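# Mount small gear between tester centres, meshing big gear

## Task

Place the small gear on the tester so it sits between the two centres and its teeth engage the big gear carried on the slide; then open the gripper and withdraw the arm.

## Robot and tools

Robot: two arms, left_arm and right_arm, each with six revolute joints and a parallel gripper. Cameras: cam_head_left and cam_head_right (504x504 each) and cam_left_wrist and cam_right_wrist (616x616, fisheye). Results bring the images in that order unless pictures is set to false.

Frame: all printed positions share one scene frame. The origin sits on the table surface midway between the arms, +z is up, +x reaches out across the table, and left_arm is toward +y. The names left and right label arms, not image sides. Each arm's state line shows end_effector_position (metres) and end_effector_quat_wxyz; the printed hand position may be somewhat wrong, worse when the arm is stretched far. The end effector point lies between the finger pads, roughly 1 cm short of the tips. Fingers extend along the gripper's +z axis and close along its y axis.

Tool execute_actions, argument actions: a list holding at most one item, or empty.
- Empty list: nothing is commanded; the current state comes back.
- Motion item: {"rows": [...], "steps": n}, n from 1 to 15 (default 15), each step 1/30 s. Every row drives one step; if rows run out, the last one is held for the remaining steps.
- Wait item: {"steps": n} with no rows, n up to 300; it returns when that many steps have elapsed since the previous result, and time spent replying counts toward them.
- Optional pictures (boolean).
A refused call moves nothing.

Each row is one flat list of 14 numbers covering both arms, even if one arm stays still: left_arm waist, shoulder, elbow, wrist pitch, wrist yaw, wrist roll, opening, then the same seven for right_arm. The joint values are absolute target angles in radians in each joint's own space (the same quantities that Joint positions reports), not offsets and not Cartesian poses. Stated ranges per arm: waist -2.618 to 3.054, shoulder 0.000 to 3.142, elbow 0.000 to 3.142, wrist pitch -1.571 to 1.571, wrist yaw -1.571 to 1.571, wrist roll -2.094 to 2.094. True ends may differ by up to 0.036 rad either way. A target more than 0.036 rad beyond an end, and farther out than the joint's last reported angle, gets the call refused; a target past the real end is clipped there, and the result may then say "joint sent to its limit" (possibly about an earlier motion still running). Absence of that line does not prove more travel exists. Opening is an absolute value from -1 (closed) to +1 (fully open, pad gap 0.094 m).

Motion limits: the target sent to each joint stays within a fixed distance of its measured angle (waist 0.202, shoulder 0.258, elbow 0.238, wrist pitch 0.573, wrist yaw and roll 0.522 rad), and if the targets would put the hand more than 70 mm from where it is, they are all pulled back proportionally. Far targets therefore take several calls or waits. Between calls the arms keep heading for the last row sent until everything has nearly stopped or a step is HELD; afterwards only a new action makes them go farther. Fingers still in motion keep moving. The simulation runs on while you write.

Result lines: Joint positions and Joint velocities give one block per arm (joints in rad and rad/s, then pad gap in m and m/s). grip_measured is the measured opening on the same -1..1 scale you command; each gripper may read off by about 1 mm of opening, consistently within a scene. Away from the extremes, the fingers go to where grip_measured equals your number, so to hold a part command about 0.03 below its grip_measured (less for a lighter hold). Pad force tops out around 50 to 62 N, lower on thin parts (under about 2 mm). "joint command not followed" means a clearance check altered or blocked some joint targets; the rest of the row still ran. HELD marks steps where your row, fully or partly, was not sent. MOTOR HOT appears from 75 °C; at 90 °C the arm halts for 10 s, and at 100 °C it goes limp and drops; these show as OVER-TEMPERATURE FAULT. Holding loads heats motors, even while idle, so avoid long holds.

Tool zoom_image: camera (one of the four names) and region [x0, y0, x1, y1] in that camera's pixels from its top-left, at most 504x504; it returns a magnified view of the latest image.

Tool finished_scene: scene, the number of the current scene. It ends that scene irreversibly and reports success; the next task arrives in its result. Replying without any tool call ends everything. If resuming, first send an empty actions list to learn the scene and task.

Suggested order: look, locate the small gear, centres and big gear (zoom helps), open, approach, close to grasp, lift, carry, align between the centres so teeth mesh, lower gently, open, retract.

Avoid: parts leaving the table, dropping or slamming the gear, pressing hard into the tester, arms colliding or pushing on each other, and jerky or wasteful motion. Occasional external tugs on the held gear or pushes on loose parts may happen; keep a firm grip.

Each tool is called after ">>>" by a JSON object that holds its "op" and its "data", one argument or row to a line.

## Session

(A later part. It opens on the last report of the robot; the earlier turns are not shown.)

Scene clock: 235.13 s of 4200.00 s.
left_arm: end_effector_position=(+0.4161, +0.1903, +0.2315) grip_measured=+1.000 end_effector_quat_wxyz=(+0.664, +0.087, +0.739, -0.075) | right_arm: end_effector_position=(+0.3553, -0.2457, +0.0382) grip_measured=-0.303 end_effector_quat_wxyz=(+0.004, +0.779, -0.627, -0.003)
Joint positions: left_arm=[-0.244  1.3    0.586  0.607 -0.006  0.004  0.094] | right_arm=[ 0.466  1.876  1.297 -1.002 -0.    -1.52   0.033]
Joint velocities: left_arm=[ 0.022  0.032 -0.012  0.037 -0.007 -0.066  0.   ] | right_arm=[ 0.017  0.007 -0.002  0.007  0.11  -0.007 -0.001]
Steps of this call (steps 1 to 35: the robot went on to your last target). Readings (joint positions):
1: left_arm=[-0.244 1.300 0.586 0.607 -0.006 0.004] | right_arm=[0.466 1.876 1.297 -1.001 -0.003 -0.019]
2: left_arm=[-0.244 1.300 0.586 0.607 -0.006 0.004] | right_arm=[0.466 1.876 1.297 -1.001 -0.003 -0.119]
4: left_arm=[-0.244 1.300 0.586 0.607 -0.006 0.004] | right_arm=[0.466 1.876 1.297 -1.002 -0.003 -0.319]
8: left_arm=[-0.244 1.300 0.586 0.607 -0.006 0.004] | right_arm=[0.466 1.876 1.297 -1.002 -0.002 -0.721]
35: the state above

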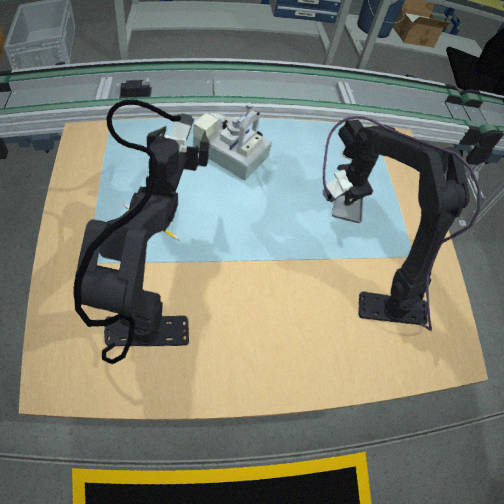

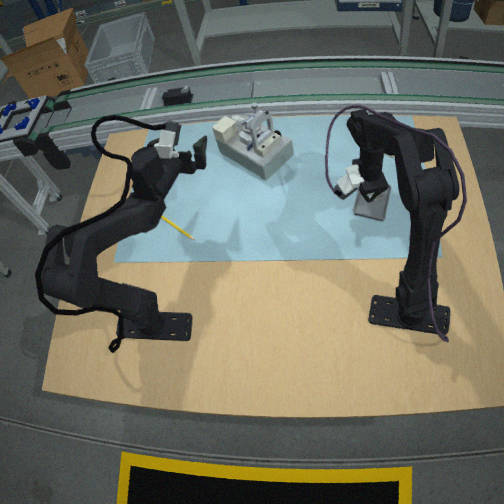

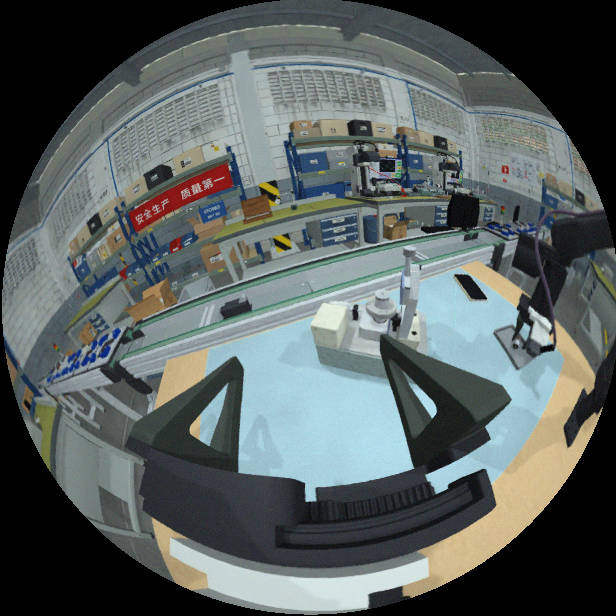

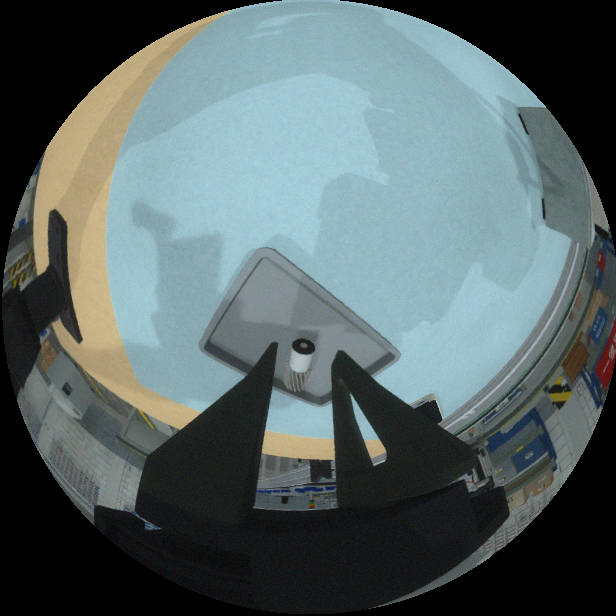

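>>> {"op": "execute_actions", "data": {
  "actions": [
    {"rows":[[-0.25,1.3,0.6,0.6,0,0,1,0.435,1.885,1.28,-0.99,0,-1.54,-0.3],[-0.25,1.3,0.6,0.6,0,0,1,0.435,1.89,1.27,-0.97,0,-1.54,-0.3],[-0.25,1.3,0.6,0.6,0,0,1,0.435,1.895,1.26,-0.955,0,-1.54,-0.3],[-0.25,1.3,0.6,0.6,0,0,1,0.435,1.9,1.25,-0.94,0,-1.54,-0.3],[-0.25,1.3,0.6,0.6,0,0,1,0.435,1.905,1.24,-0.925,0,-1.54,-0.3],[-0.25,1.3,0.6,0.6,0,0,1,0.435,1.912,1.232,-0.915,0,-1.54,-0.3]],"steps":15}
  ],
  "pictures": false
}}

>>> {"op": "execute_actions", "data": {
  "actions": [
    {"steps":8}
  ]
}}

>>> {"op": "zoom_image", "data": {
  "camera": "cam_right_wrist",
  "region": [240, 310, 380, 450]
}}

>>> {"op": "zoom_image", "data": {
  "camera": "cam_head_right",
  "region": [330, 160, 410, 230]
}}

Scene clock: 250.20 s of 4200.00 s.
left_arm: end_effector_position=(+0.4161, +0.1903, +0.2315) grip_measured=+1.000 end_effector_quat_wxyz=(+0.664, +0.087, +0.739, -0.075) | right_arm: end_effector_position=(+0.3559, -0.2536, +0.0186) grip_measured=-0.303 end_effector_quat_wxyz=(+0.004, +0.776, -0.631, -0.002)
Joint positions: left_arm=[-0.244  1.3    0.586  0.607 -0.006  0.004  0.094] | right_arm=[ 0.444  1.898  1.243 -0.925  0.001 -1.531  0.033]
Joint velocities: left_arm=[-0.007  0.002  0.022 -0.022 -0.022 -0.066  0.   ] | right_arm=[-0.002  0.012 -0.002  0.154 -0.007 -0.051 -0.   ]
Steps of this call (steps 1 to 15: the robot went on to your last target; steps 16 to 90: nothing new was sent; then 11.57 s passed at rest; steps 91 to 105: all 15 steps of this action). Readings (joint positions):
91: left_arm=[-0.244 1.300 0.586 0.607 -0.006 0.004] | right_arm=[0.465 1.876 1.297 -1.001 -0.001 -1.524]
92: left_arm=[-0.244 1.300 0.586 0.607 -0.006 0.004] | right_arm=[0.461 1.876 1.295 -0.996 -0.001 -1.525]
94: left_arm=[-0.244 1.300 0.586 0.607 -0.006 0.004] | right_arm=[0.451 1.876 1.283 -0.978 -0.000 -1.528]
98: left_arm=[-0.244 1.300 0.586 0.607 -0.006 0.004] | right_arm=[0.444 1.885 1.251 -0.944 0.001 -1.530]
105: the state above

Scene clock: 250.47 s of 4200.00 s.
left_arm: end_effector_position=(+0.4161, +0.1903, +0.2315) grip_measured=+1.000 end_effector_quat_wxyz=(+0.664, +0.087, +0.739, -0.075) | right_arm: end_effector_position=(+0.3573, -0.2532, +0.0186) grip_measured=-0.303 end_effector_quat_wxyz=(+0.002, +0.776, -0.631, -0.001)
Joint positions: left_arm=[-0.244  1.3    0.586  0.607 -0.006  0.004  0.094] | right_arm=[ 0.444  1.898  1.243 -0.92   0.001 -1.532  0.033]
Joint velocities: left_arm=[-0.012 -0.022 -0.002 -0.007  0.037  0.022  0.   ] | right_arm=[ 0.002  0.012 -0.002 -0.007 -0.037 -0.007  0.   ]
Steps of this call (steps 1 to 8: the robot went on to your last target). Readings (joint positions):
1: left_arm=[-0.244 1.300 0.586 0.607 -0.006 0.004] | right_arm=[0.444 1.898 1.243 -0.924 0.001 -1.531]
2: left_arm=[-0.244 1.300 0.586 0.607 -0.006 0.004] | right_arm=[0.444 1.898 1.243 -0.923 0.001 -1.532]
4: left_arm=[-0.244 1.300 0.586 0.607 -0.006 0.004] | right_arm=[0.444 1.898 1.243 -0.921 0.001 -1.532]
8: the state above

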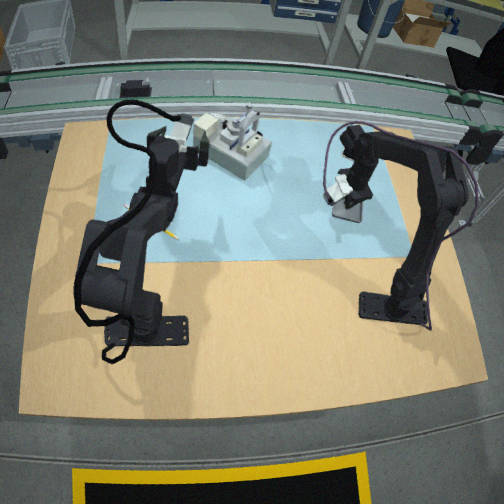

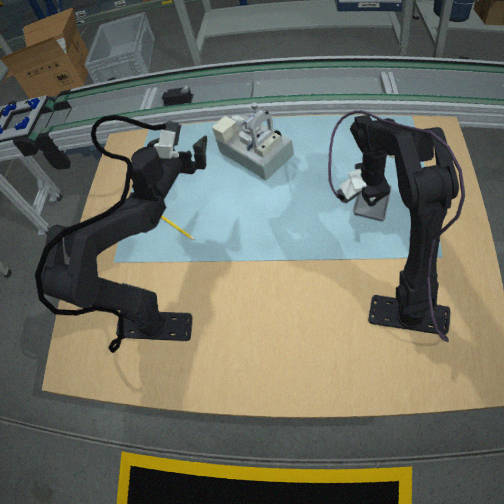

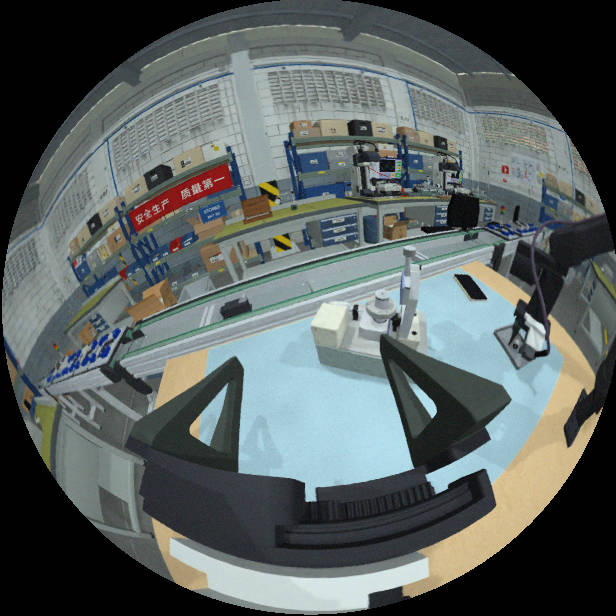

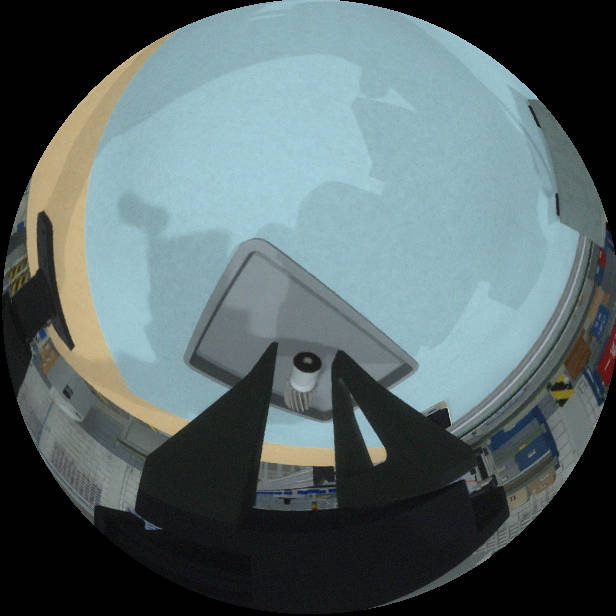

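Region (240, 310, 380, 450) of cam_right_wrist's 616x616 image, scaled by 3.600, with more detail than that image has.

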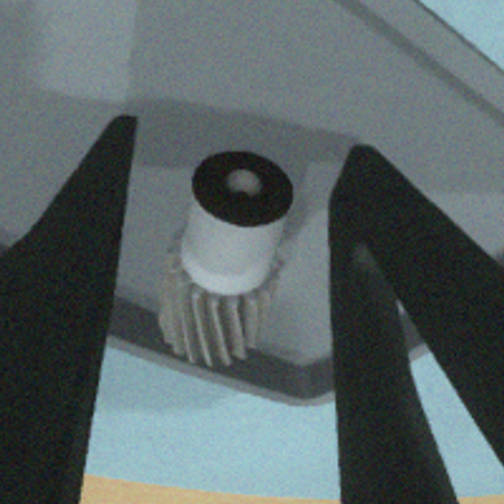

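Region (330, 160, 410, 230) of cam_head_right's 504x504 image, scaled by 6.300, with more detail than that image has; it fills the top 441 rows of this view, and the rest is white.

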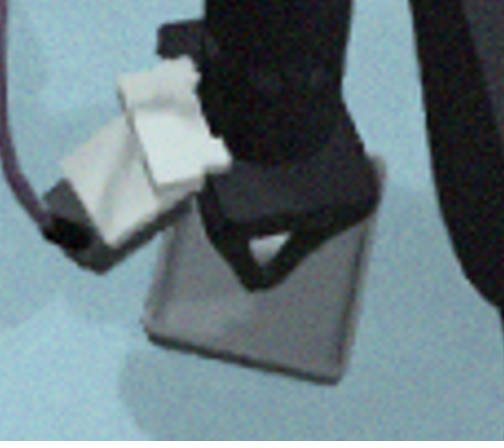

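>>> {"op": "execute_actions", "data": {
  "actions": [
    {"rows":[[-0.25,1.3,0.6,0.6,0,0,1,0.422,1.92,1.232,-0.91,0,-1.53,-0.3],[-0.25,1.3,0.6,0.6,0,0,1,0.422,1.92,1.232,-0.91,0,-1.53,-0.3],[-0.25,1.3,0.6,0.6,0,0,1,0.422,1.92,1.232,-0.91,0,-1.53,-0.3],[-0.25,1.3,0.6,0.6,0,0,1,0.422,1.92,1.232,-0.91,0,-1.53,-0.3],[-0.25,1.3,0.6,0.6,0,0,1,0.422,1.92,1.232,-0.91,0,-1.53,-0.3],[-0.25,1.3,0.6,0.6,0,0,1,0.422,1.92,1.232,-0.91,0,-1.53,-0.3],[-0.25,1.3,0.6,0.6,0,0,1,0.422,1.92,1.232,-0.91,0,-1.53,-0.4],[-0.25,1.3,0.6,0.6,0,0,1,0.422,1.92,1.232,-0.91,0,-1.53,-0.5],[-0.25,1.3,0.6,0.6,0,0,1,0.422,1.92,1.232,-0.91,0,-1.53,-0.58],[-0.25,1.3,0.6,0.6,0,0,1,0.422,1.92,1.232,-0.91,0,-1.53,-0.64],[-0.25,1.3,0.6,0.6,0,0,1,0.422,1.92,1.232,-0.91,0,-1.53,-0.68],[-0.25,1.3,0.6,0.6,0,0,1,0.422,1.92,1.232,-0.91,0,-1.53,-0.71],[-0.25,1.3,0.6,0.6,0,0,1,0.422,1.92,1.232,-0.91,0,-1.53,-0.74]],"steps":15}
  ],
  "pictures": false
}}

>>> {"op": "execute_actions", "data": {
  "actions": [
    {"steps":8}
  ]
}}

>>> {"op": "zoom_image", "data": {
  "camera": "cam_right_wrist",
  "region": [240, 310, 380, 450]
}}

Scene clock: 261.03 s of 4200.00 s.
left_arm: end_effector_position=(+0.4161, +0.1903, +0.2315) grip_measured=+1.000 end_effector_quat_wxyz=(+0.664, +0.087, +0.739, -0.075) | right_arm: end_effector_position=(+0.3594, -0.2567, +0.0186) grip_measured=-0.714 end_effector_quat_wxyz=(-0.000, +0.772, -0.635, +0.001)
Joint positions: left_arm=[-0.244  1.3    0.586  0.607 -0.006  0.004  0.094] | right_arm=[ 0.433  1.898  1.243 -0.915  0.001 -1.532  0.013]
Joint velocities: left_arm=[ 0.002 -0.007 -0.007 -0.007 -0.095  0.037  0.   ] | right_arm=[-0.007 -0.007 -0.007 -0.081  0.037 -0.051  0.   ]
Steps of this call (steps 1 to 15: the robot went on to your last target; steps 16 to 90: nothing new was sent; then 7.07 s passed at rest; steps 91 to 105: all 15 steps of this action). Readings (joint positions):
91: left_arm=[-0.244 1.300 0.586 0.607 -0.006 0.004] | right_arm=[0.443 1.898 1.243 -0.918 0.001 -1.532]
92: left_arm=[-0.244 1.300 0.586 0.607 -0.006 0.004] | right_arm=[0.441 1.898 1.243 -0.918 0.001 -1.532]
94: left_arm=[-0.244 1.300 0.586 0.607 -0.006 0.004] | right_arm=[0.436 1.898 1.243 -0.916 0.001 -1.532]
98: left_arm=[-0.244 1.300 0.586 0.607 -0.006 0.004] | right_arm=[0.433 1.898 1.243 -0.915 0.001 -1.532]
105: the state above

Scene clock: 261.30 s of 4200.00 s.
left_arm: end_effector_position=(+0.4161, +0.1903, +0.2315) grip_measured=+1.000 end_effector_quat_wxyz=(+0.664, +0.087, +0.739, -0.075) | right_arm: end_effector_position=(+0.3594, -0.2567, +0.0186) grip_measured=-0.714 end_effector_quat_wxyz=(-0.000, +0.772, -0.635, +0.001)
Joint positions: left_arm=[-0.244  1.3    0.586  0.607 -0.006  0.004  0.094] | right_arm=[ 0.433  1.898  1.243 -0.915  0.001 -1.532  0.013]
Joint velocities: left_arm=[-0.002  0.002 -0.007 -0.007 -0.007  0.022  0.   ] | right_arm=[ 0.007 -0.027  0.007 -0.007  0.007 -0.022 -0.001]
Steps of this call (steps 1 to 8: the robot went on to your last target). Readings (joint positions):
1: left_arm=[-0.244 1.300 0.586 0.607 -0.006 0.004] | right_arm=[0.433 1.898 1.243 -0.915 0.001 -1.532]
2: left_arm=[-0.244 1.300 0.586 0.607 -0.006 0.004] | right_arm=[0.433 1.898 1.243 -0.915 0.001 -1.532]
4: left_arm=[-0.244 1.300 0.586 0.607 -0.006 0.004] | right_arm=[0.433 1.898 1.243 -0.915 0.001 -1.532]
8: the state above

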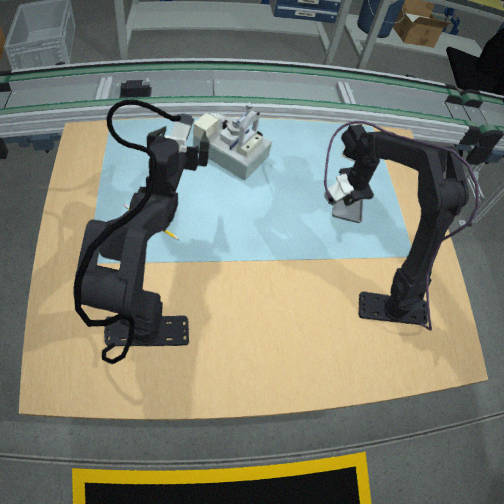

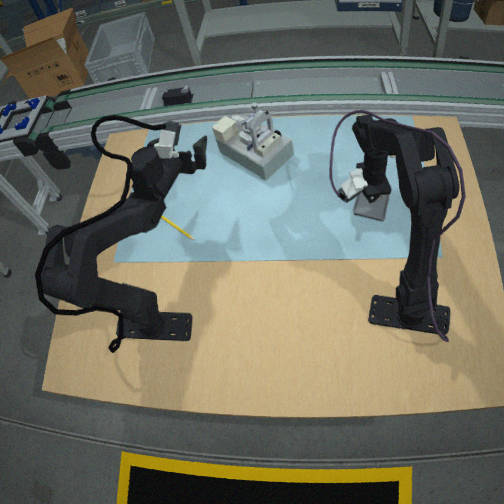

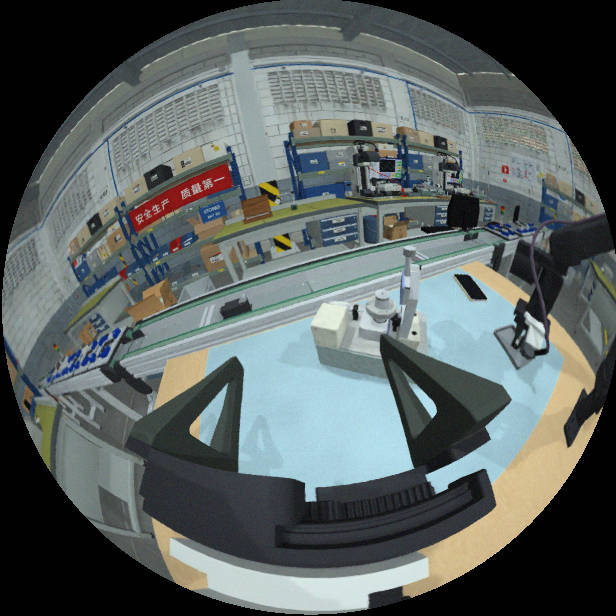

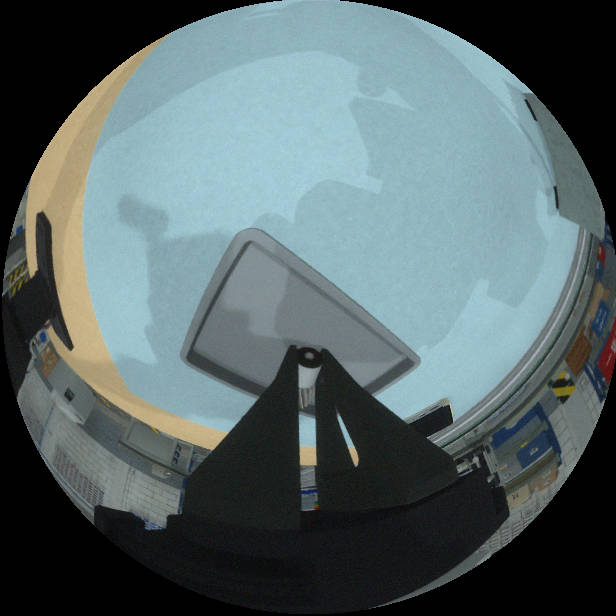

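Region (240, 310, 380, 450) of cam_right_wrist's 616x616 image, scaled by 3.600, with more detail than that image has.

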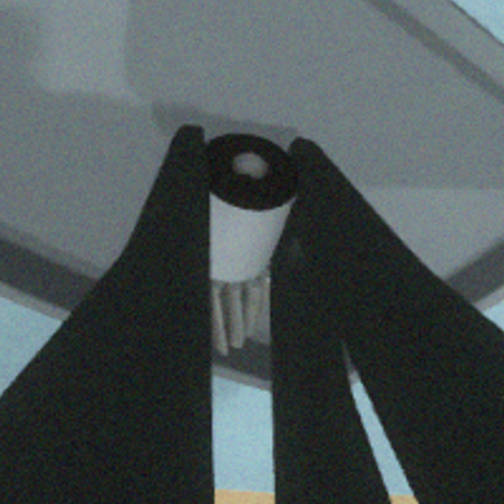

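>>> {"op": "execute_actions", "data": {
  "actions": [
    {"rows":[[-0.24,1.3,0.6,0.6,0.1,0,0.8,0.43,1.85,1.25,-0.93,0,-1.53,-0.75],[-0.23,1.3,0.6,0.6,0.2,0,0.6,0.43,1.8,1.25,-0.93,0,-1.53,-0.75],[-0.22,1.3,0.6,0.6,0.3,0,0.4,0.43,1.75,1.25,-0.93,0,-1.53,-0.75],[-0.21,1.3,0.6,0.65,0.4,0,0.2,0.43,1.7,1.25,-0.93,0,-1.53,-0.75],[-0.2,1.3,0.6,0.65,0.5,0,0.2,0.43,1.65,1.25,-0.9,0,-1.4,-0.75],[-0.19,1.3,0.6,0.7,0.6,0,0.2,0.43,1.6,1.2,-0.8,0,-1.3,-0.75],[-0.18,1.35,0.65,0.7,0.7,0,0.2,0.43,1.55,1.2,-0.7,0,-1.2,-0.75],[-0.17,1.4,0.7,0.7,0.74,0,0.2,0.43,1.5,1.15,-0.6,0,-1.1,-0.75],[-0.17,1.45,0.73,0.73,0.74,0,0.2,0.43,1.45,1.1,-0.5,0,-1.0,-0.75],[-0.17,1.5,0.76,0.75,0.74,0,0.2,0.43,1.45,1.05,-0.4,0,-0.9,-0.75],[-0.17,1.55,0.8,0.77,0.74,0,0.2,0.45,1.45,1.0,-0.3,0,-0.8,-0.75],[-0.17,1.6,0.83,0.79,0.74,0,0.2,0.45,1.45,1.0,-0.2,0,-0.7,-0.75],[-0.17,1.65,0.86,0.81,0.74,0,0.2,0.45,1.45,1.0,-0.1,0,-0.6,-0.75],[-0.17,1.7,0.89,0.84,0.74,0,0.2,0.45,1.45,1.0,0,0,-0.5,-0.75],[-0.17,1.75,0.915,0.86,0.74,0,0.2,0.45,1.45,0.95,0.6,-0.3,0,-0.75]],"steps":15}
  ],
  "pictures": false
}}

>>> {"op": "execute_actions", "data": {
  "actions": [
    {"steps":25}
  ],
  "pictures": false
}}

>>> {"op": "execute_actions", "data": {
  "actions": [
    {"rows":[[-0.17,1.75,0.915,0.86,0.74,0,0.2,0.46,1.48,0.93,0.66,-0.33,0,-0.75],[-0.17,1.75,0.915,0.86,0.74,0,0.2,0.47,1.51,0.91,0.72,-0.36,0,-0.75],[-0.17,1.75,0.915,0.86,0.74,0,0.2,0.48,1.54,0.89,0.78,-0.39,0,-0.75],[-0.17,1.75,0.915,0.86,0.74,0,0.2,0.49,1.58,0.87,0.84,-0.42,0,-0.75],[-0.17,1.75,0.915,0.86,0.74,0,0.2,0.5,1.62,0.85,0.9,-0.45,0,-0.75],[-0.17,1.75,0.915,0.86,0.74,0,0.2,0.51,1.66,0.83,0.95,-0.48,0,-0.75],[-0.17,1.75,0.915,0.86,0.74,0,0.2,0.52,1.7,0.81,1.0,-0.51,0,-0.75],[-0.17,1.75,0.915,0.86,0.74,0,0.2,0.53,1.74,0.79,1.05,-0.54,0,-0.75],[-0.17,1.75,0.915,0.86,0.74,0,0.2,0.54,1.78,0.78,1.09,-0.57,0,-0.75],[-0.17,1.75,0.915,0.86,0.74,0,0.2,0.55,1.82,0.77,1.12,-0.6,0,-0.75],[-0.17,1.75,0.915,0.86,0.74,0,0.2,0.56,1.85,0.76,1.15,-0.62,0,-0.75],[-0.17,1.75,0.915,0.86,0.74,0,0.2,0.57,1.88,0.755,1.17,-0.635,0,-0.75],[-0.17,1.75,0.915,0.86,0.74,0,0.2,0.575,1.9,0.75,1.17,-0.635,0,-0.75],[-0.17,1.75,0.915,0.86,0.74,0,0.2,0.58,1.915,0.75,1.17,-0.635,0.005,-0.75]],"steps":15}
  ],
  "pictures": false
}}

>>> {"op": "execute_actions", "data": {
  "actions": [
    {"steps":20}
  ]
}}

Scene clock: 298.10 s of 4200.00 s.
left_arm: end_effector_position=(+0.4460, +0.0991, +0.2435) grip_measured=+0.202 end_effector_quat_wxyz=(+0.640, +0.289, +0.650, -0.290) | right_arm: end_effector_position=(+0.4442, -0.2273, +0.1788) grip_measured=-0.714 end_effector_quat_wxyz=(+0.421, -0.448, +0.782, -0.100)
Joint positions: left_arm=[-0.178  1.656  0.852  0.788  0.674  0.003  0.056] | right_arm=[ 0.437  1.432  1.01  -0.255 -0.039 -0.784  0.013]
Joint velocities: left_arm=[0.017 1.438 0.823 0.667 0.403 0.037 0.001] | right_arm=[-0.032  0.115 -0.877  3.26  -1.443  2.85  -0.   ]
Steps of this call (steps 1 to 15: the robot went on to your last target; steps 16 to 90: nothing new was sent; then 33.30 s passed at rest; steps 91 to 105: all 15 steps of this action). Readings (joint positions):
91: left_arm=[-0.243 1.300 0.586 0.607 0.008 0.003] | right_arm=[0.433 1.896 1.243 -0.915 0.001 -1.532]
92: left_arm=[-0.241 1.300 0.586 0.607 0.041 0.003] | right_arm=[0.433 1.889 1.243 -0.915 0.001 -1.532]
94: left_arm=[-0.230 1.300 0.586 0.611 0.146 0.003] | right_arm=[0.433 1.843 1.240 -0.916 0.001 -1.532]
98: left_arm=[-0.193 1.326 0.610 0.648 0.441 0.003] | right_arm=[0.433 1.628 1.201 -0.818 0.001 -1.364]
105: the state above

Scene clock: 298.93 s of 4200.00 s.
left_arm: end_effector_position=(+0.4560, +0.0901, +0.2213) grip_measured=+0.202 end_effector_quat_wxyz=(+0.628, +0.306, +0.645, -0.309) | right_arm: end_effector_position=(+0.4792, -0.1707, +0.3324) grip_measured=-0.714 end_effector_quat_wxyz=(+0.709, -0.192, +0.654, +0.181)
Joint positions: left_arm=[-0.177  1.766  0.885  0.853  0.732  0.003  0.056] | right_arm=[ 0.442  1.452  0.948  0.577 -0.293 -0.014  0.013]
Joint velocities: left_arm=[ 0.012 -0.017 -0.012 -0.022 -0.037 -0.037 -0.001] | right_arm=[-0.012  0.017 -0.012  0.037 -0.037  0.022 -0.   ]
Steps of this call (steps 1 to 25: the robot went on to your last target). Readings (joint positions):
1: left_arm=[-0.178 1.699 0.874 0.804 0.684 0.003] | right_arm=[0.437 1.436 0.983 -0.149 -0.088 -0.685]
2: left_arm=[-0.178 1.730 0.884 0.813 0.690 0.003] | right_arm=[0.440 1.443 0.966 -0.058 -0.126 -0.596]
4: left_arm=[-0.177 1.761 0.885 0.815 0.703 0.003] | right_arm=[0.442 1.451 0.950 0.097 -0.176 -0.441]
8: left_arm=[-0.177 1.766 0.885 0.832 0.720 0.003] | right_arm=[0.442 1.452 0.948 0.376 -0.240 -0.197]
25: the state above

Scene clock: 299.43 s of 4200.00 s.
left_arm: end_effector_position=(+0.4559, +0.0901, +0.2213) grip_measured=+0.202 end_effector_quat_wxyz=(+0.628, +0.306, +0.645, -0.309) | right_arm: end_effector_position=(+0.4437, -0.0708, +0.1380) grip_measured=-0.714 end_effector_quat_wxyz=(+0.587, -0.320, +0.669, +0.324)
Joint positions: left_arm=[-0.177  1.766  0.885  0.853  0.732  0.003  0.056] | right_arm=[ 0.568  1.918  0.747  1.05  -0.578 -0.008  0.013]
Joint velocities: left_arm=[ 0.002  0.002 -0.022  0.007 -0.051 -0.007  0.   ] | right_arm=[ 0.168  0.535 -0.198  0.051 -0.403  0.007  0.001]
Steps of this call (steps 1 to 15: all 15 steps of this action). Readings (joint positions):
1: left_arm=[-0.177 1.766 0.885 0.853 0.732 0.003] | right_arm=[0.442 1.454 0.946 0.587 -0.296 -0.013]
2: left_arm=[-0.177 1.766 0.885 0.853 0.732 0.003] | right_arm=[0.444 1.460 0.941 0.612 -0.305 -0.012]
4: left_arm=[-0.177 1.766 0.885 0.853 0.732 0.003] | right_arm=[0.455 1.490 0.923 0.694 -0.334 -0.011]
8: left_arm=[-0.177 1.766 0.885 0.853 0.732 0.003] | right_arm=[0.499 1.634 0.856 0.890 -0.425 -0.010]
15: the state above

Scene clock: 300.10 s of 4200.00 s.
left_arm: end_effector_position=(+0.4559, +0.0901, +0.2213) grip_measured=+0.202 end_effector_quat_wxyz=(+0.628, +0.306, +0.645, -0.309) | right_arm: end_effector_position=(+0.4352, -0.0631, +0.1493) grip_measured=-0.714 end_effector_quat_wxyz=(+0.605, -0.339, +0.635, +0.340)
Joint positions: left_arm=[-0.177  1.766  0.885  0.853  0.732  0.003  0.056] | right_arm=[ 0.575  1.935  0.739  1.152 -0.626 -0.004  0.013]
Joint velocities: left_arm=[-0.007 -0.017 -0.012  0.007 -0.037  0.051  0.   ] | right_arm=[-0.002  0.022  0.012 -0.051  0.037  0.022 -0.001]
Steps of this call (steps 1 to 20: the robot went on to your last target). Readings (joint positions):
1: left_arm=[-0.177 1.766 0.885 0.853 0.732 0.003] | right_arm=[0.573 1.931 0.742 1.053 -0.590 -0.007]
2: left_arm=[-0.177 1.766 0.885 0.853 0.732 0.003] | right_arm=[0.575 1.935 0.739 1.057 -0.599 -0.007]
4: left_arm=[-0.177 1.766 0.885 0.853 0.732 0.003] | right_arm=[0.575 1.935 0.739 1.084 -0.609 -0.006]
8: left_arm=[-0.177 1.766 0.885 0.853 0.732 0.003] | right_arm=[0.575 1.935 0.739 1.129 -0.620 -0.005]
20: the state above

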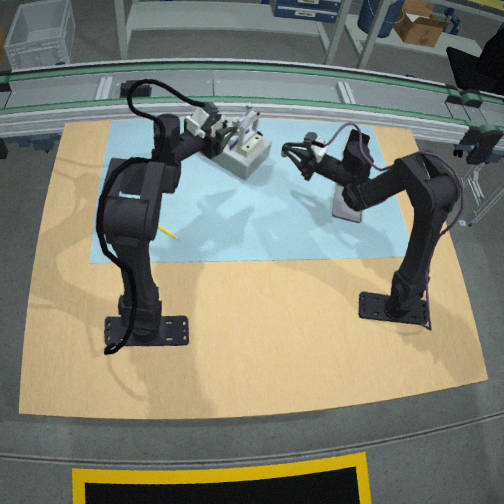

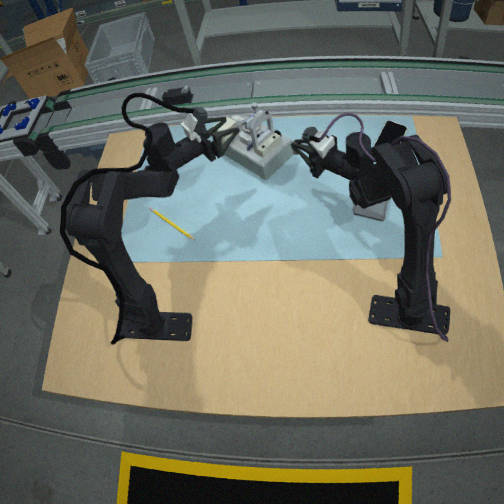

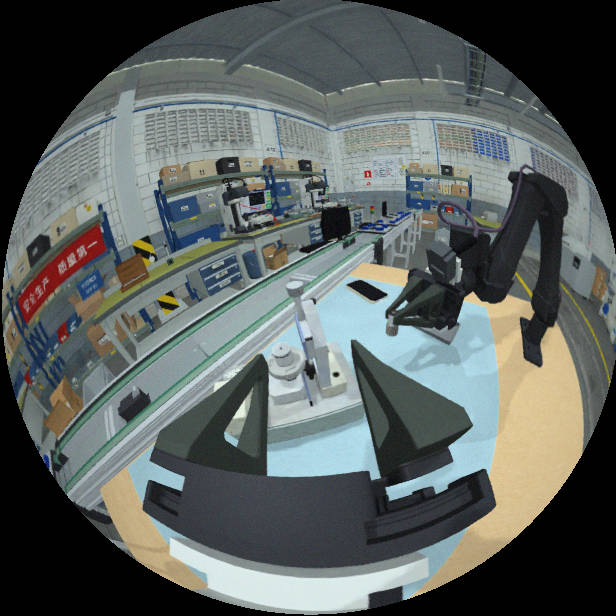

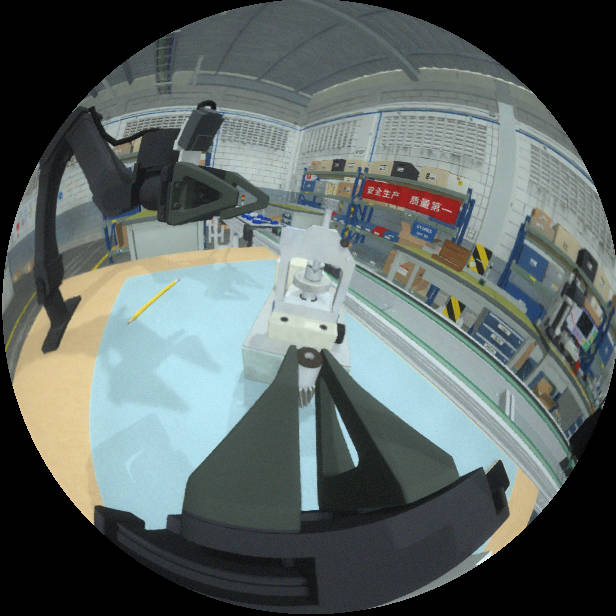

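>>> {"op": "zoom_image", "data": {
  "camera": "cam_right_wrist",
  "region": [240, 190, 390, 390]
}}

>>> {"op": "zoom_image", "data": {
  "camera": "cam_left_wrist",
  "region": [240, 260, 440, 420]
}}

Region (240, 190, 390, 390) of cam_right_wrist's 616x616 image, scaled by 2.520, with more detail than that image has; it fills the left 378 columns of this view, and the rest is white.

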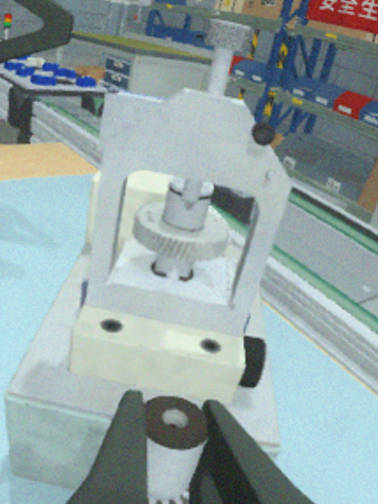

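Region (240, 260, 440, 420) of cam_left_wrist's 616x616 image, scaled by 2.520, with more detail than that image has; it fills the top 403 rows of this view, and the rest is white.

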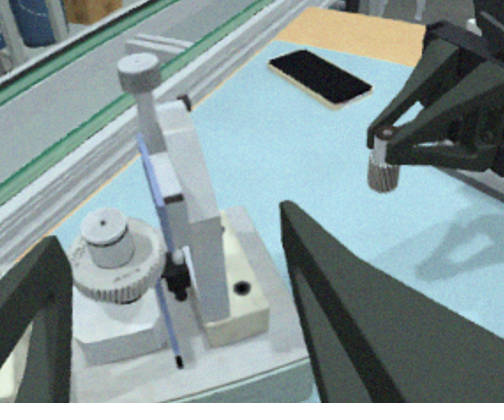

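>>> {"op": "execute_actions", "data": {
  "actions": [
    {"rows":[[-0.19,1.766,0.92,0.85,0.72,0,0.2,0.585,1.935,0.78,1.16,-0.62,0.005,-0.75],[-0.2,1.78,0.94,0.85,0.71,0,0.2,0.595,1.95,0.8,1.16,-0.61,0.005,-0.75],[-0.21,1.795,0.96,0.845,0.7,0,0.2,0.605,1.965,0.82,1.155,-0.6,0.005,-0.75],[-0.22,1.81,0.98,0.84,0.69,0,0.2,0.615,1.98,0.84,1.15,-0.59,0.005,-0.75],[-0.23,1.825,1.0,0.835,0.68,0,0.2,0.625,1.995,0.86,1.145,-0.58,0.005,-0.75],[-0.24,1.84,1.02,0.83,0.67,0,0.2,0.635,2.01,0.88,1.14,-0.57,0.005,-0.75],[-0.25,1.855,1.04,0.825,0.66,0,0.2,0.645,2.025,0.9,1.135,-0.56,0.005,-0.75],[-0.26,1.87,1.06,0.82,0.65,0,0.2,0.655,2.04,0.92,1.13,-0.55,0.005,-0.75],[-0.268,1.883,1.075,0.82,0.64,0,0.2,0.66,2.05,0.93,1.13,-0.54,0.005,-0.75],[-0.272,1.893,1.085,0.82,0.637,0,0.2,0.662,2.06,0.94,1.13,-0.54,0.005,-0.75]],"steps":15}
  ],
  "pictures": false
}}

>>> {"op": "execute_actions", "data": {
  "actions": [
    {"steps":15}
  ]
}}

>>> {"op": "zoom_image", "data": {
  "camera": "cam_right_wrist",
  "region": [220, 170, 420, 390]
}}

Scene clock: 320.83 s of 4200.00 s.
left_arm: end_effector_position=(+0.4834, +0.0464, +0.2276) grip_measured=+0.202 end_effector_quat_wxyz=(+0.634, +0.314, +0.634, -0.312) | right_arm: end_effector_position=(+0.4583, -0.0187, +0.1587) grip_measured=-0.714 end_effector_quat_wxyz=(+0.621, -0.345, +0.615, +0.343)
Joint positions: left_arm=[-0.272  1.889  1.054  0.832  0.655  0.003  0.056] | right_arm=[ 0.658  2.047  0.917  1.136 -0.557 -0.004  0.013]
Joint velocities: left_arm=[-0.022  0.027 -0.007 -0.095 -0.095 -0.051  0.001] | right_arm=[-0.017  0.061  0.002 -0.154  0.051 -0.066  0.   ]
Steps of this call (steps 1 to 15: the robot went on to your last target; steps 16 to 90: nothing new was sent; then 17.23 s passed at rest; steps 91 to 105: all 15 steps of this action). Readings (joint positions):
91: left_arm=[-0.178 1.766 0.885 0.853 0.731 0.003] | right_arm=[0.575 1.935 0.740 1.152 -0.627 -0.004]
92: left_arm=[-0.180 1.767 0.889 0.852 0.729 0.003] | right_arm=[0.576 1.935 0.747 1.150 -0.625 -0.004]
94: left_arm=[-0.192 1.781 0.915 0.850 0.719 0.003] | right_arm=[0.584 1.945 0.777 1.149 -0.617 -0.004]
98: left_arm=[-0.234 1.836 1.000 0.846 0.689 0.003] | right_arm=[0.623 1.993 0.868 1.149 -0.587 -0.004]
105: the state above

Scene clock: 321.33 s of 4200.00 s.
left_arm: end_effector_position=(+0.4850, +0.0476, +0.2268) grip_measured=+0.202 end_effector_quat_wxyz=(+0.634, +0.310, +0.637, -0.309) | right_arm: end_effector_position=(+0.4599, -0.0196, +0.1572) grip_measured=-0.714 end_effector_quat_wxyz=(+0.621, -0.342, +0.618, +0.339)
Joint positions: left_arm=[-0.272  1.889  1.054  0.829  0.644  0.003  0.056] | right_arm=[ 0.658  2.048  0.917  1.132 -0.547 -0.004  0.013]
Joint velocities: left_arm=[-0.012 -0.002 -0.002 -0.051  0.007  0.051  0.001] | right_arm=[-0.002 -0.012  0.002  0.022  0.007 -0.022  0.   ]
Steps of this call (steps 1 to 15: the robot went on to your last target). Readings (joint positions):
1: left_arm=[-0.272 1.889 1.054 0.830 0.652 0.003] | right_arm=[0.658 2.048 0.917 1.134 -0.554 -0.004]
2: left_arm=[-0.272 1.889 1.054 0.829 0.650 0.003] | right_arm=[0.658 2.048 0.917 1.132 -0.553 -0.004]
4: left_arm=[-0.272 1.889 1.054 0.829 0.647 0.003] | right_arm=[0.658 2.048 0.917 1.132 -0.551 -0.004]
8: left_arm=[-0.272 1.889 1.054 0.829 0.645 0.003] | right_arm=[0.658 2.048 0.917 1.132 -0.548 -0.004]
15: the state above

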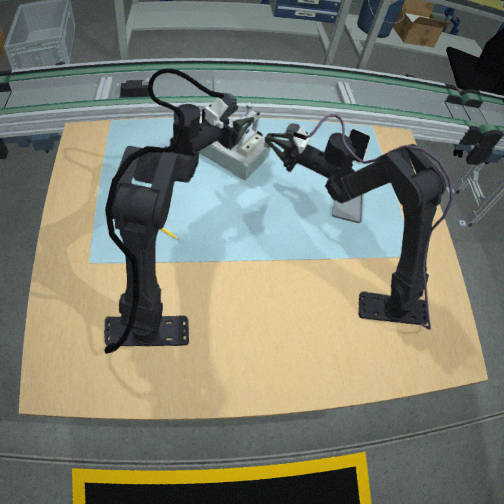

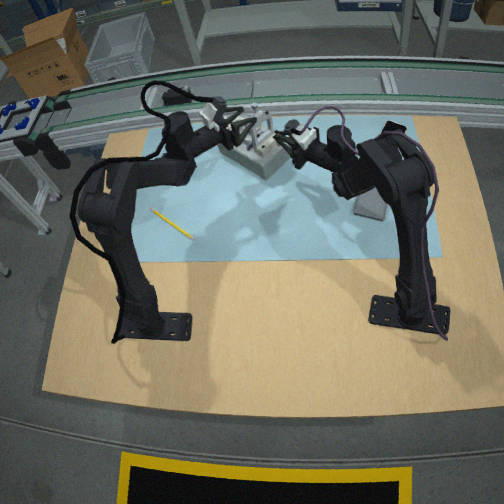

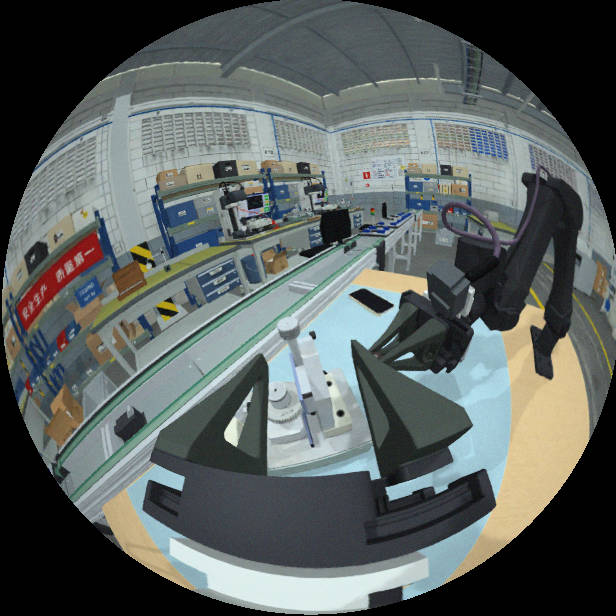

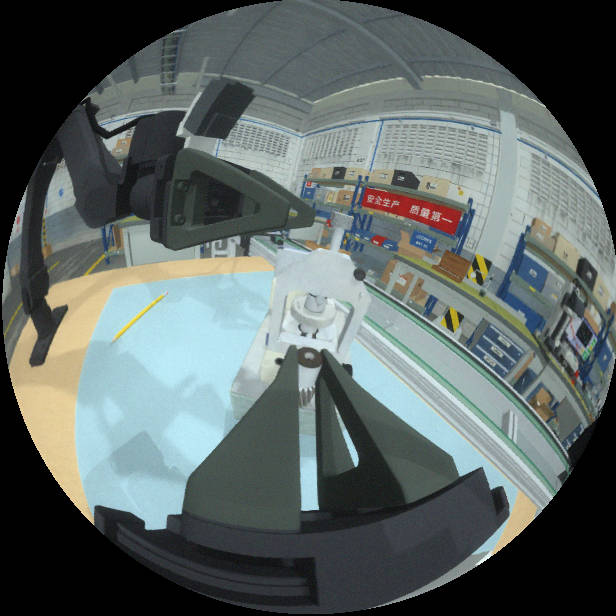

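Region (220, 170, 420, 390) of cam_right_wrist's 616x616 image, scaled by 2.291, with more detail than that image has; it fills the left 458 columns of this view, and the rest is white.

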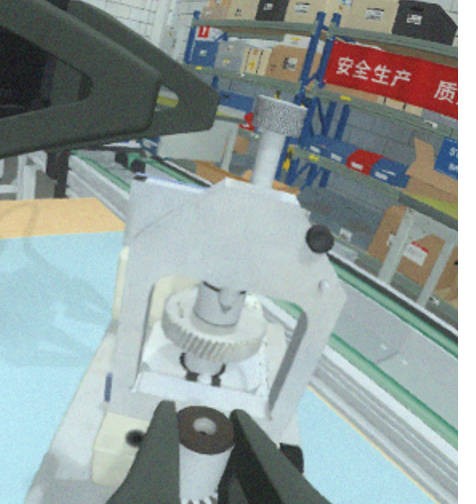

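>>> {"op": "execute_actions", "data": {
  "actions": [
    {"rows":[[-0.272,1.9,1.105,0.815,0.62,0,0.2,0.662,2.06,0.94,1.13,-0.54,0.005,-0.75],[-0.272,1.915,1.125,0.81,0.605,0,0.2,0.662,2.06,0.94,1.13,-0.54,0.005,-0.75],[-0.275,1.93,1.145,0.805,0.595,0,0.2,0.662,2.06,0.94,1.13,-0.54,0.005,-0.75],[-0.28,1.945,1.165,0.8,0.593,0,0.2,0.662,2.06,0.94,1.13,-0.54,0.005,-0.75],[-0.285,1.96,1.185,0.795,0.593,0,0.2,0.662,2.06,0.94,1.13,-0.54,0.005,-0.75],[-0.292,1.975,1.205,0.79,0.593,0,0.2,0.662,2.06,0.94,1.13,-0.54,0.005,-0.75],[-0.3,1.99,1.225,0.785,0.593,0,0.2,0.662,2.06,0.94,1.13,-0.54,0.005,-0.75],[-0.306,2.003,1.243,0.78,0.593,0,0.2,0.662,2.06,0.94,1.13,-0.54,0.005,-0.75],[-0.312,2.015,1.26,0.776,0.593,0,0.2,0.662,2.06,0.94,1.13,-0.54,0.005,-0.75]],"steps":15}
  ],
  "pictures": false
}}

>>> {"op": "execute_actions", "data": {
  "actions": [
    {"steps":12}
  ]
}}

Scene clock: 342.23 s of 4200.00 s.
left_arm: end_effector_position=(+0.5167, +0.0225, +0.2270) grip_measured=+0.202 end_effector_quat_wxyz=(+0.638, +0.310, +0.635, -0.308) | right_arm: end_effector_position=(+0.4599, -0.0197, +0.1572) grip_measured=-0.714 end_effector_quat_wxyz=(+0.621, -0.342, +0.618, +0.339)
Joint positions: left_arm=[-0.311  2.013  1.227  0.788  0.601  0.003  0.056] | right_arm=[ 0.658  2.048  0.917  1.132 -0.547 -0.004  0.013]
Joint velocities: left_arm=[-0.007  0.012  0.007 -0.051  0.007 -0.007 -0.001] | right_arm=[ 0.002  0.002 -0.002  0.051  0.022 -0.051 -0.001]
Steps of this call (steps 1 to 15: the robot went on to your last target; steps 16 to 90: nothing new was sent; then 17.40 s passed at rest; steps 91 to 105: all 15 steps of this action). Readings (joint positions):
91: left_arm=[-0.272 1.890 1.057 0.827 0.641 0.003] | right_arm=[0.658 2.048 0.917 1.132 -0.547 -0.004]
92: left_arm=[-0.272 1.894 1.066 0.824 0.637 0.003] | right_arm=[0.658 2.048 0.917 1.132 -0.547 -0.004]
94: left_arm=[-0.272 1.913 1.101 0.820 0.626 0.003] | right_arm=[0.658 2.048 0.917 1.132 -0.547 -0.004]
98: left_arm=[-0.282 1.970 1.185 0.811 0.607 0.003] | right_arm=[0.658 2.048 0.917 1.132 -0.547 -0.004]
105: the state above

Scene clock: 342.63 s of 4200.00 s.
left_arm: end_effector_position=(+0.5170, +0.0227, +0.2264) grip_measured=+0.202 end_effector_quat_wxyz=(+0.637, +0.309, +0.636, -0.307) | right_arm: end_effector_position=(+0.4599, -0.0197, +0.1572) grip_measured=-0.714 end_effector_quat_wxyz=(+0.621, -0.342, +0.618, +0.339)
Joint positions: left_arm=[-0.311  2.013  1.227  0.785  0.599  0.003  0.056] | right_arm=[ 0.658  2.048  0.917  1.132 -0.547 -0.004  0.013]
Joint velocities: left_arm=[ 0.022 -0.007  0.007  0.022 -0.037 -0.051 -0.   ] | right_arm=[-0.012  0.007  0.002 -0.051 -0.037  0.051 -0.001]
Steps of this call (steps 1 to 12: the robot went on to your last target). Readings (joint positions):
1: left_arm=[-0.311 2.013 1.227 0.786 0.600 0.003] | right_arm=[0.658 2.048 0.917 1.132 -0.547 -0.004]
2: left_arm=[-0.311 2.013 1.227 0.786 0.600 0.003] | right_arm=[0.658 2.048 0.917 1.132 -0.547 -0.004]
4: left_arm=[-0.311 2.013 1.227 0.786 0.600 0.003] | right_arm=[0.658 2.048 0.917 1.132 -0.547 -0.004]
8: left_arm=[-0.311 2.013 1.227 0.785 0.599 0.003] | right_arm=[0.658 2.048 0.917 1.132 -0.547 -0.004]
12: the state above

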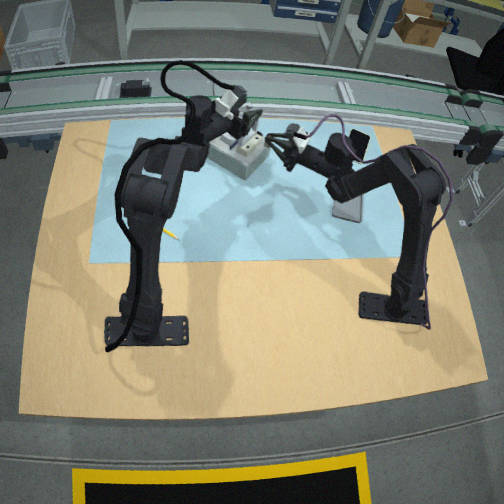

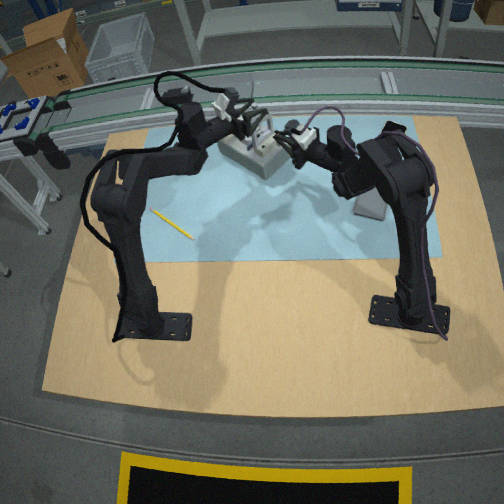

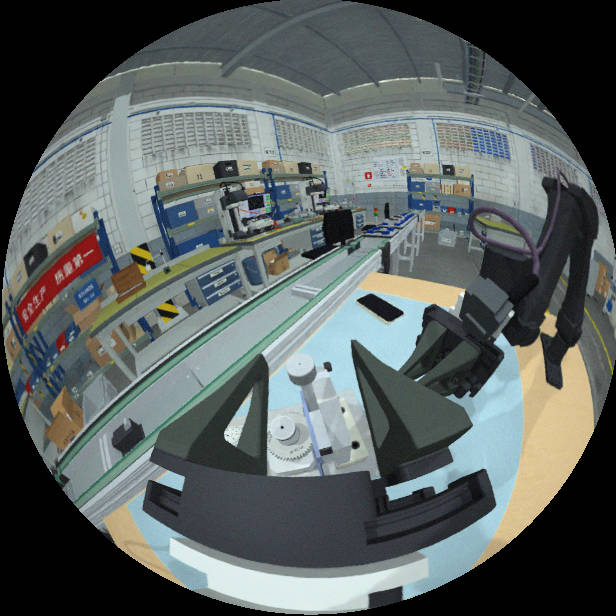

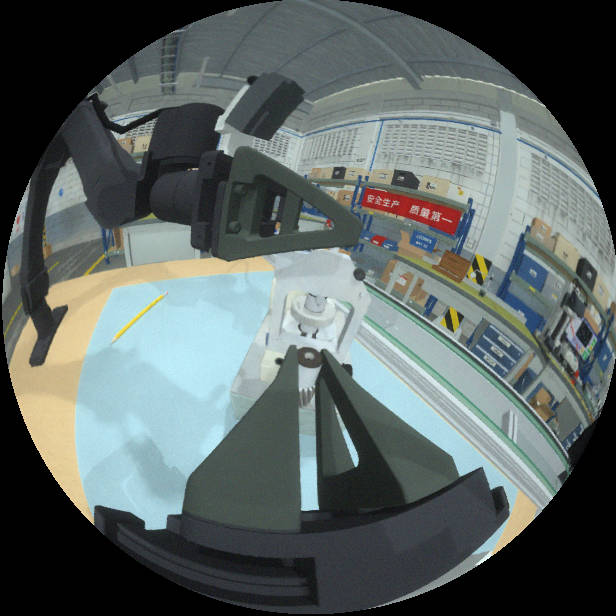

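>>> {"op": "execute_actions", "data": {
  "actions": [
    {"rows":[[-0.312,2.015,1.26,0.776,0.558,0,0.1,0.662,2.06,0.94,1.13,-0.54,0.005,-0.75],[-0.312,2.015,1.26,0.776,0.558,0,0,0.662,2.06,0.94,1.13,-0.54,0.005,-0.75],[-0.312,2.015,1.26,0.776,0.558,0,-0.1,0.662,2.06,0.94,1.13,-0.54,0.005,-0.75],[-0.312,2.015,1.26,0.776,0.558,0,-0.2,0.662,2.06,0.94,1.13,-0.54,0.005,-0.75],[-0.312,2.015,1.26,0.776,0.558,0,-0.2,0.662,2.06,0.94,1.13,-0.54,0.005,-0.75],[-0.312,2.015,1.26,0.776,0.558,0,-0.3,0.662,2.06,0.94,1.13,-0.54,0.005,-0.75],[-0.312,2.015,1.26,0.776,0.558,0,-0.3,0.662,2.06,0.94,1.13,-0.54,0.005,-0.75],[-0.312,2.015,1.26,0.776,0.558,0,-0.4,0.662,2.06,0.94,1.13,-0.54,0.005,-0.75],[-0.312,2.015,1.26,0.776,0.558,0,-0.5,0.662,2.06,0.94,1.13,-0.54,0.005,-0.75]],"steps":15}
  ]
}}

>>> {"op": "zoom_image", "data": {
  "camera": "cam_right_wrist",
  "region": [220, 170, 420, 390]
}}

Scene clock: 351.80 s of 4200.00 s.
left_arm: end_effector_position=(+0.5216, +0.0265, +0.2264) grip_measured=-0.498 end_effector_quat_wxyz=(+0.642, +0.298, +0.641, -0.296) | right_arm: end_effector_position=(+0.4599, -0.0197, +0.1572) grip_measured=-0.714 end_effector_quat_wxyz=(+0.621, -0.342, +0.618, +0.339)
Joint positions: left_arm=[-0.311  2.013  1.227  0.785  0.565  0.003  0.024] | right_arm=[ 0.658  2.048  0.917  1.132 -0.547 -0.004  0.013]
Joint velocities: left_arm=[-0.002  0.002  0.022  0.066  0.037 -0.022  0.001] | right_arm=[-0.007 -0.007  0.017  0.095 -0.022 -0.022  0.   ]
Steps of this call (steps 1 to 15: the robot went on to your last target; steps 16 to 90: nothing new was sent; then 5.67 s passed at rest; steps 91 to 105: all 15 steps of this action). Readings (joint positions):
91: left_arm=[-0.311 2.013 1.227 0.785 0.594 0.003] | right_arm=[0.658 2.048 0.917 1.132 -0.547 -0.004]
92: left_arm=[-0.311 2.013 1.227 0.785 0.588 0.003] | right_arm=[0.658 2.048 0.917 1.132 -0.547 -0.004]
94: left_arm=[-0.311 2.013 1.227 0.785 0.579 0.003] | right_arm=[0.658 2.048 0.917 1.132 -0.547 -0.004]
98: left_arm=[-0.311 2.013 1.227 0.785 0.570 0.003] | right_arm=[0.658 2.048 0.917 1.132 -0.547 -0.004]
105: the state above

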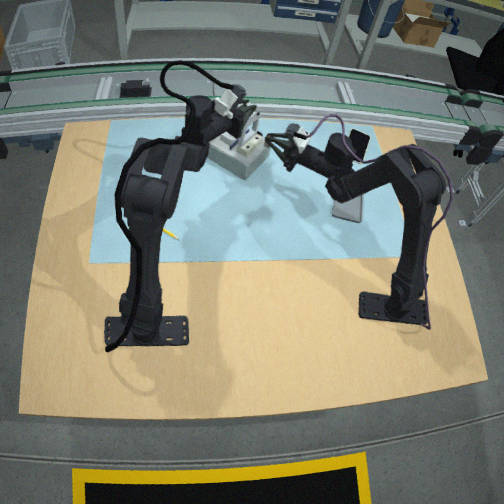

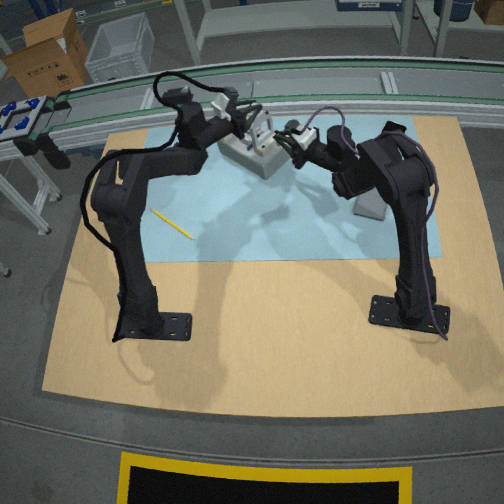

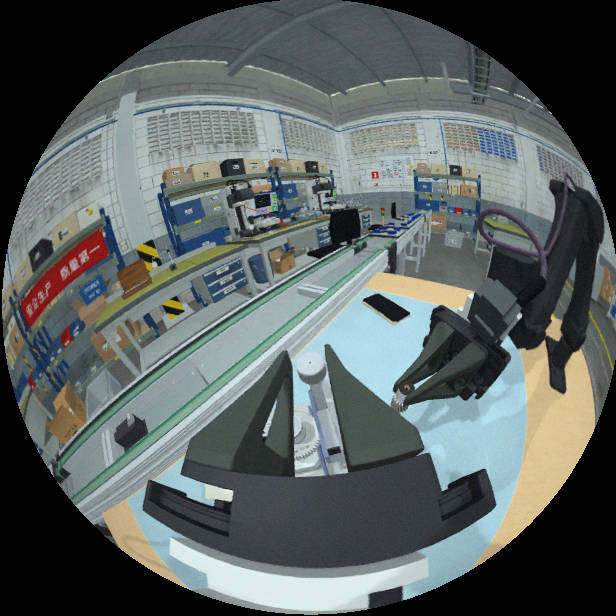

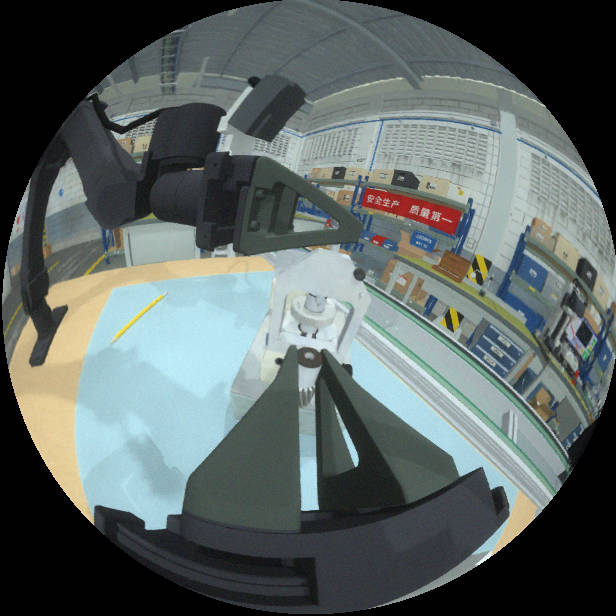

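Region (220, 170, 420, 390) of cam_right_wrist's 616x616 image, scaled by 2.291, with more detail than that image has; it fills the left 458 columns of this view, and the rest is white.

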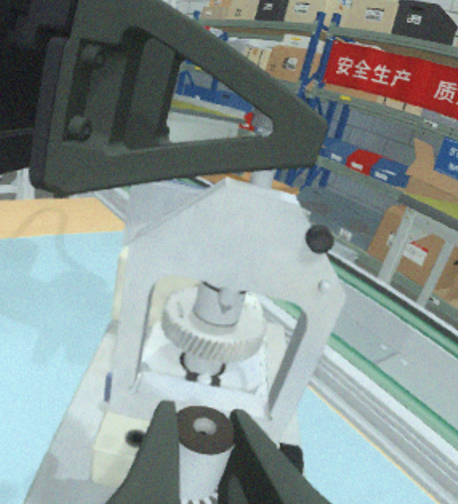

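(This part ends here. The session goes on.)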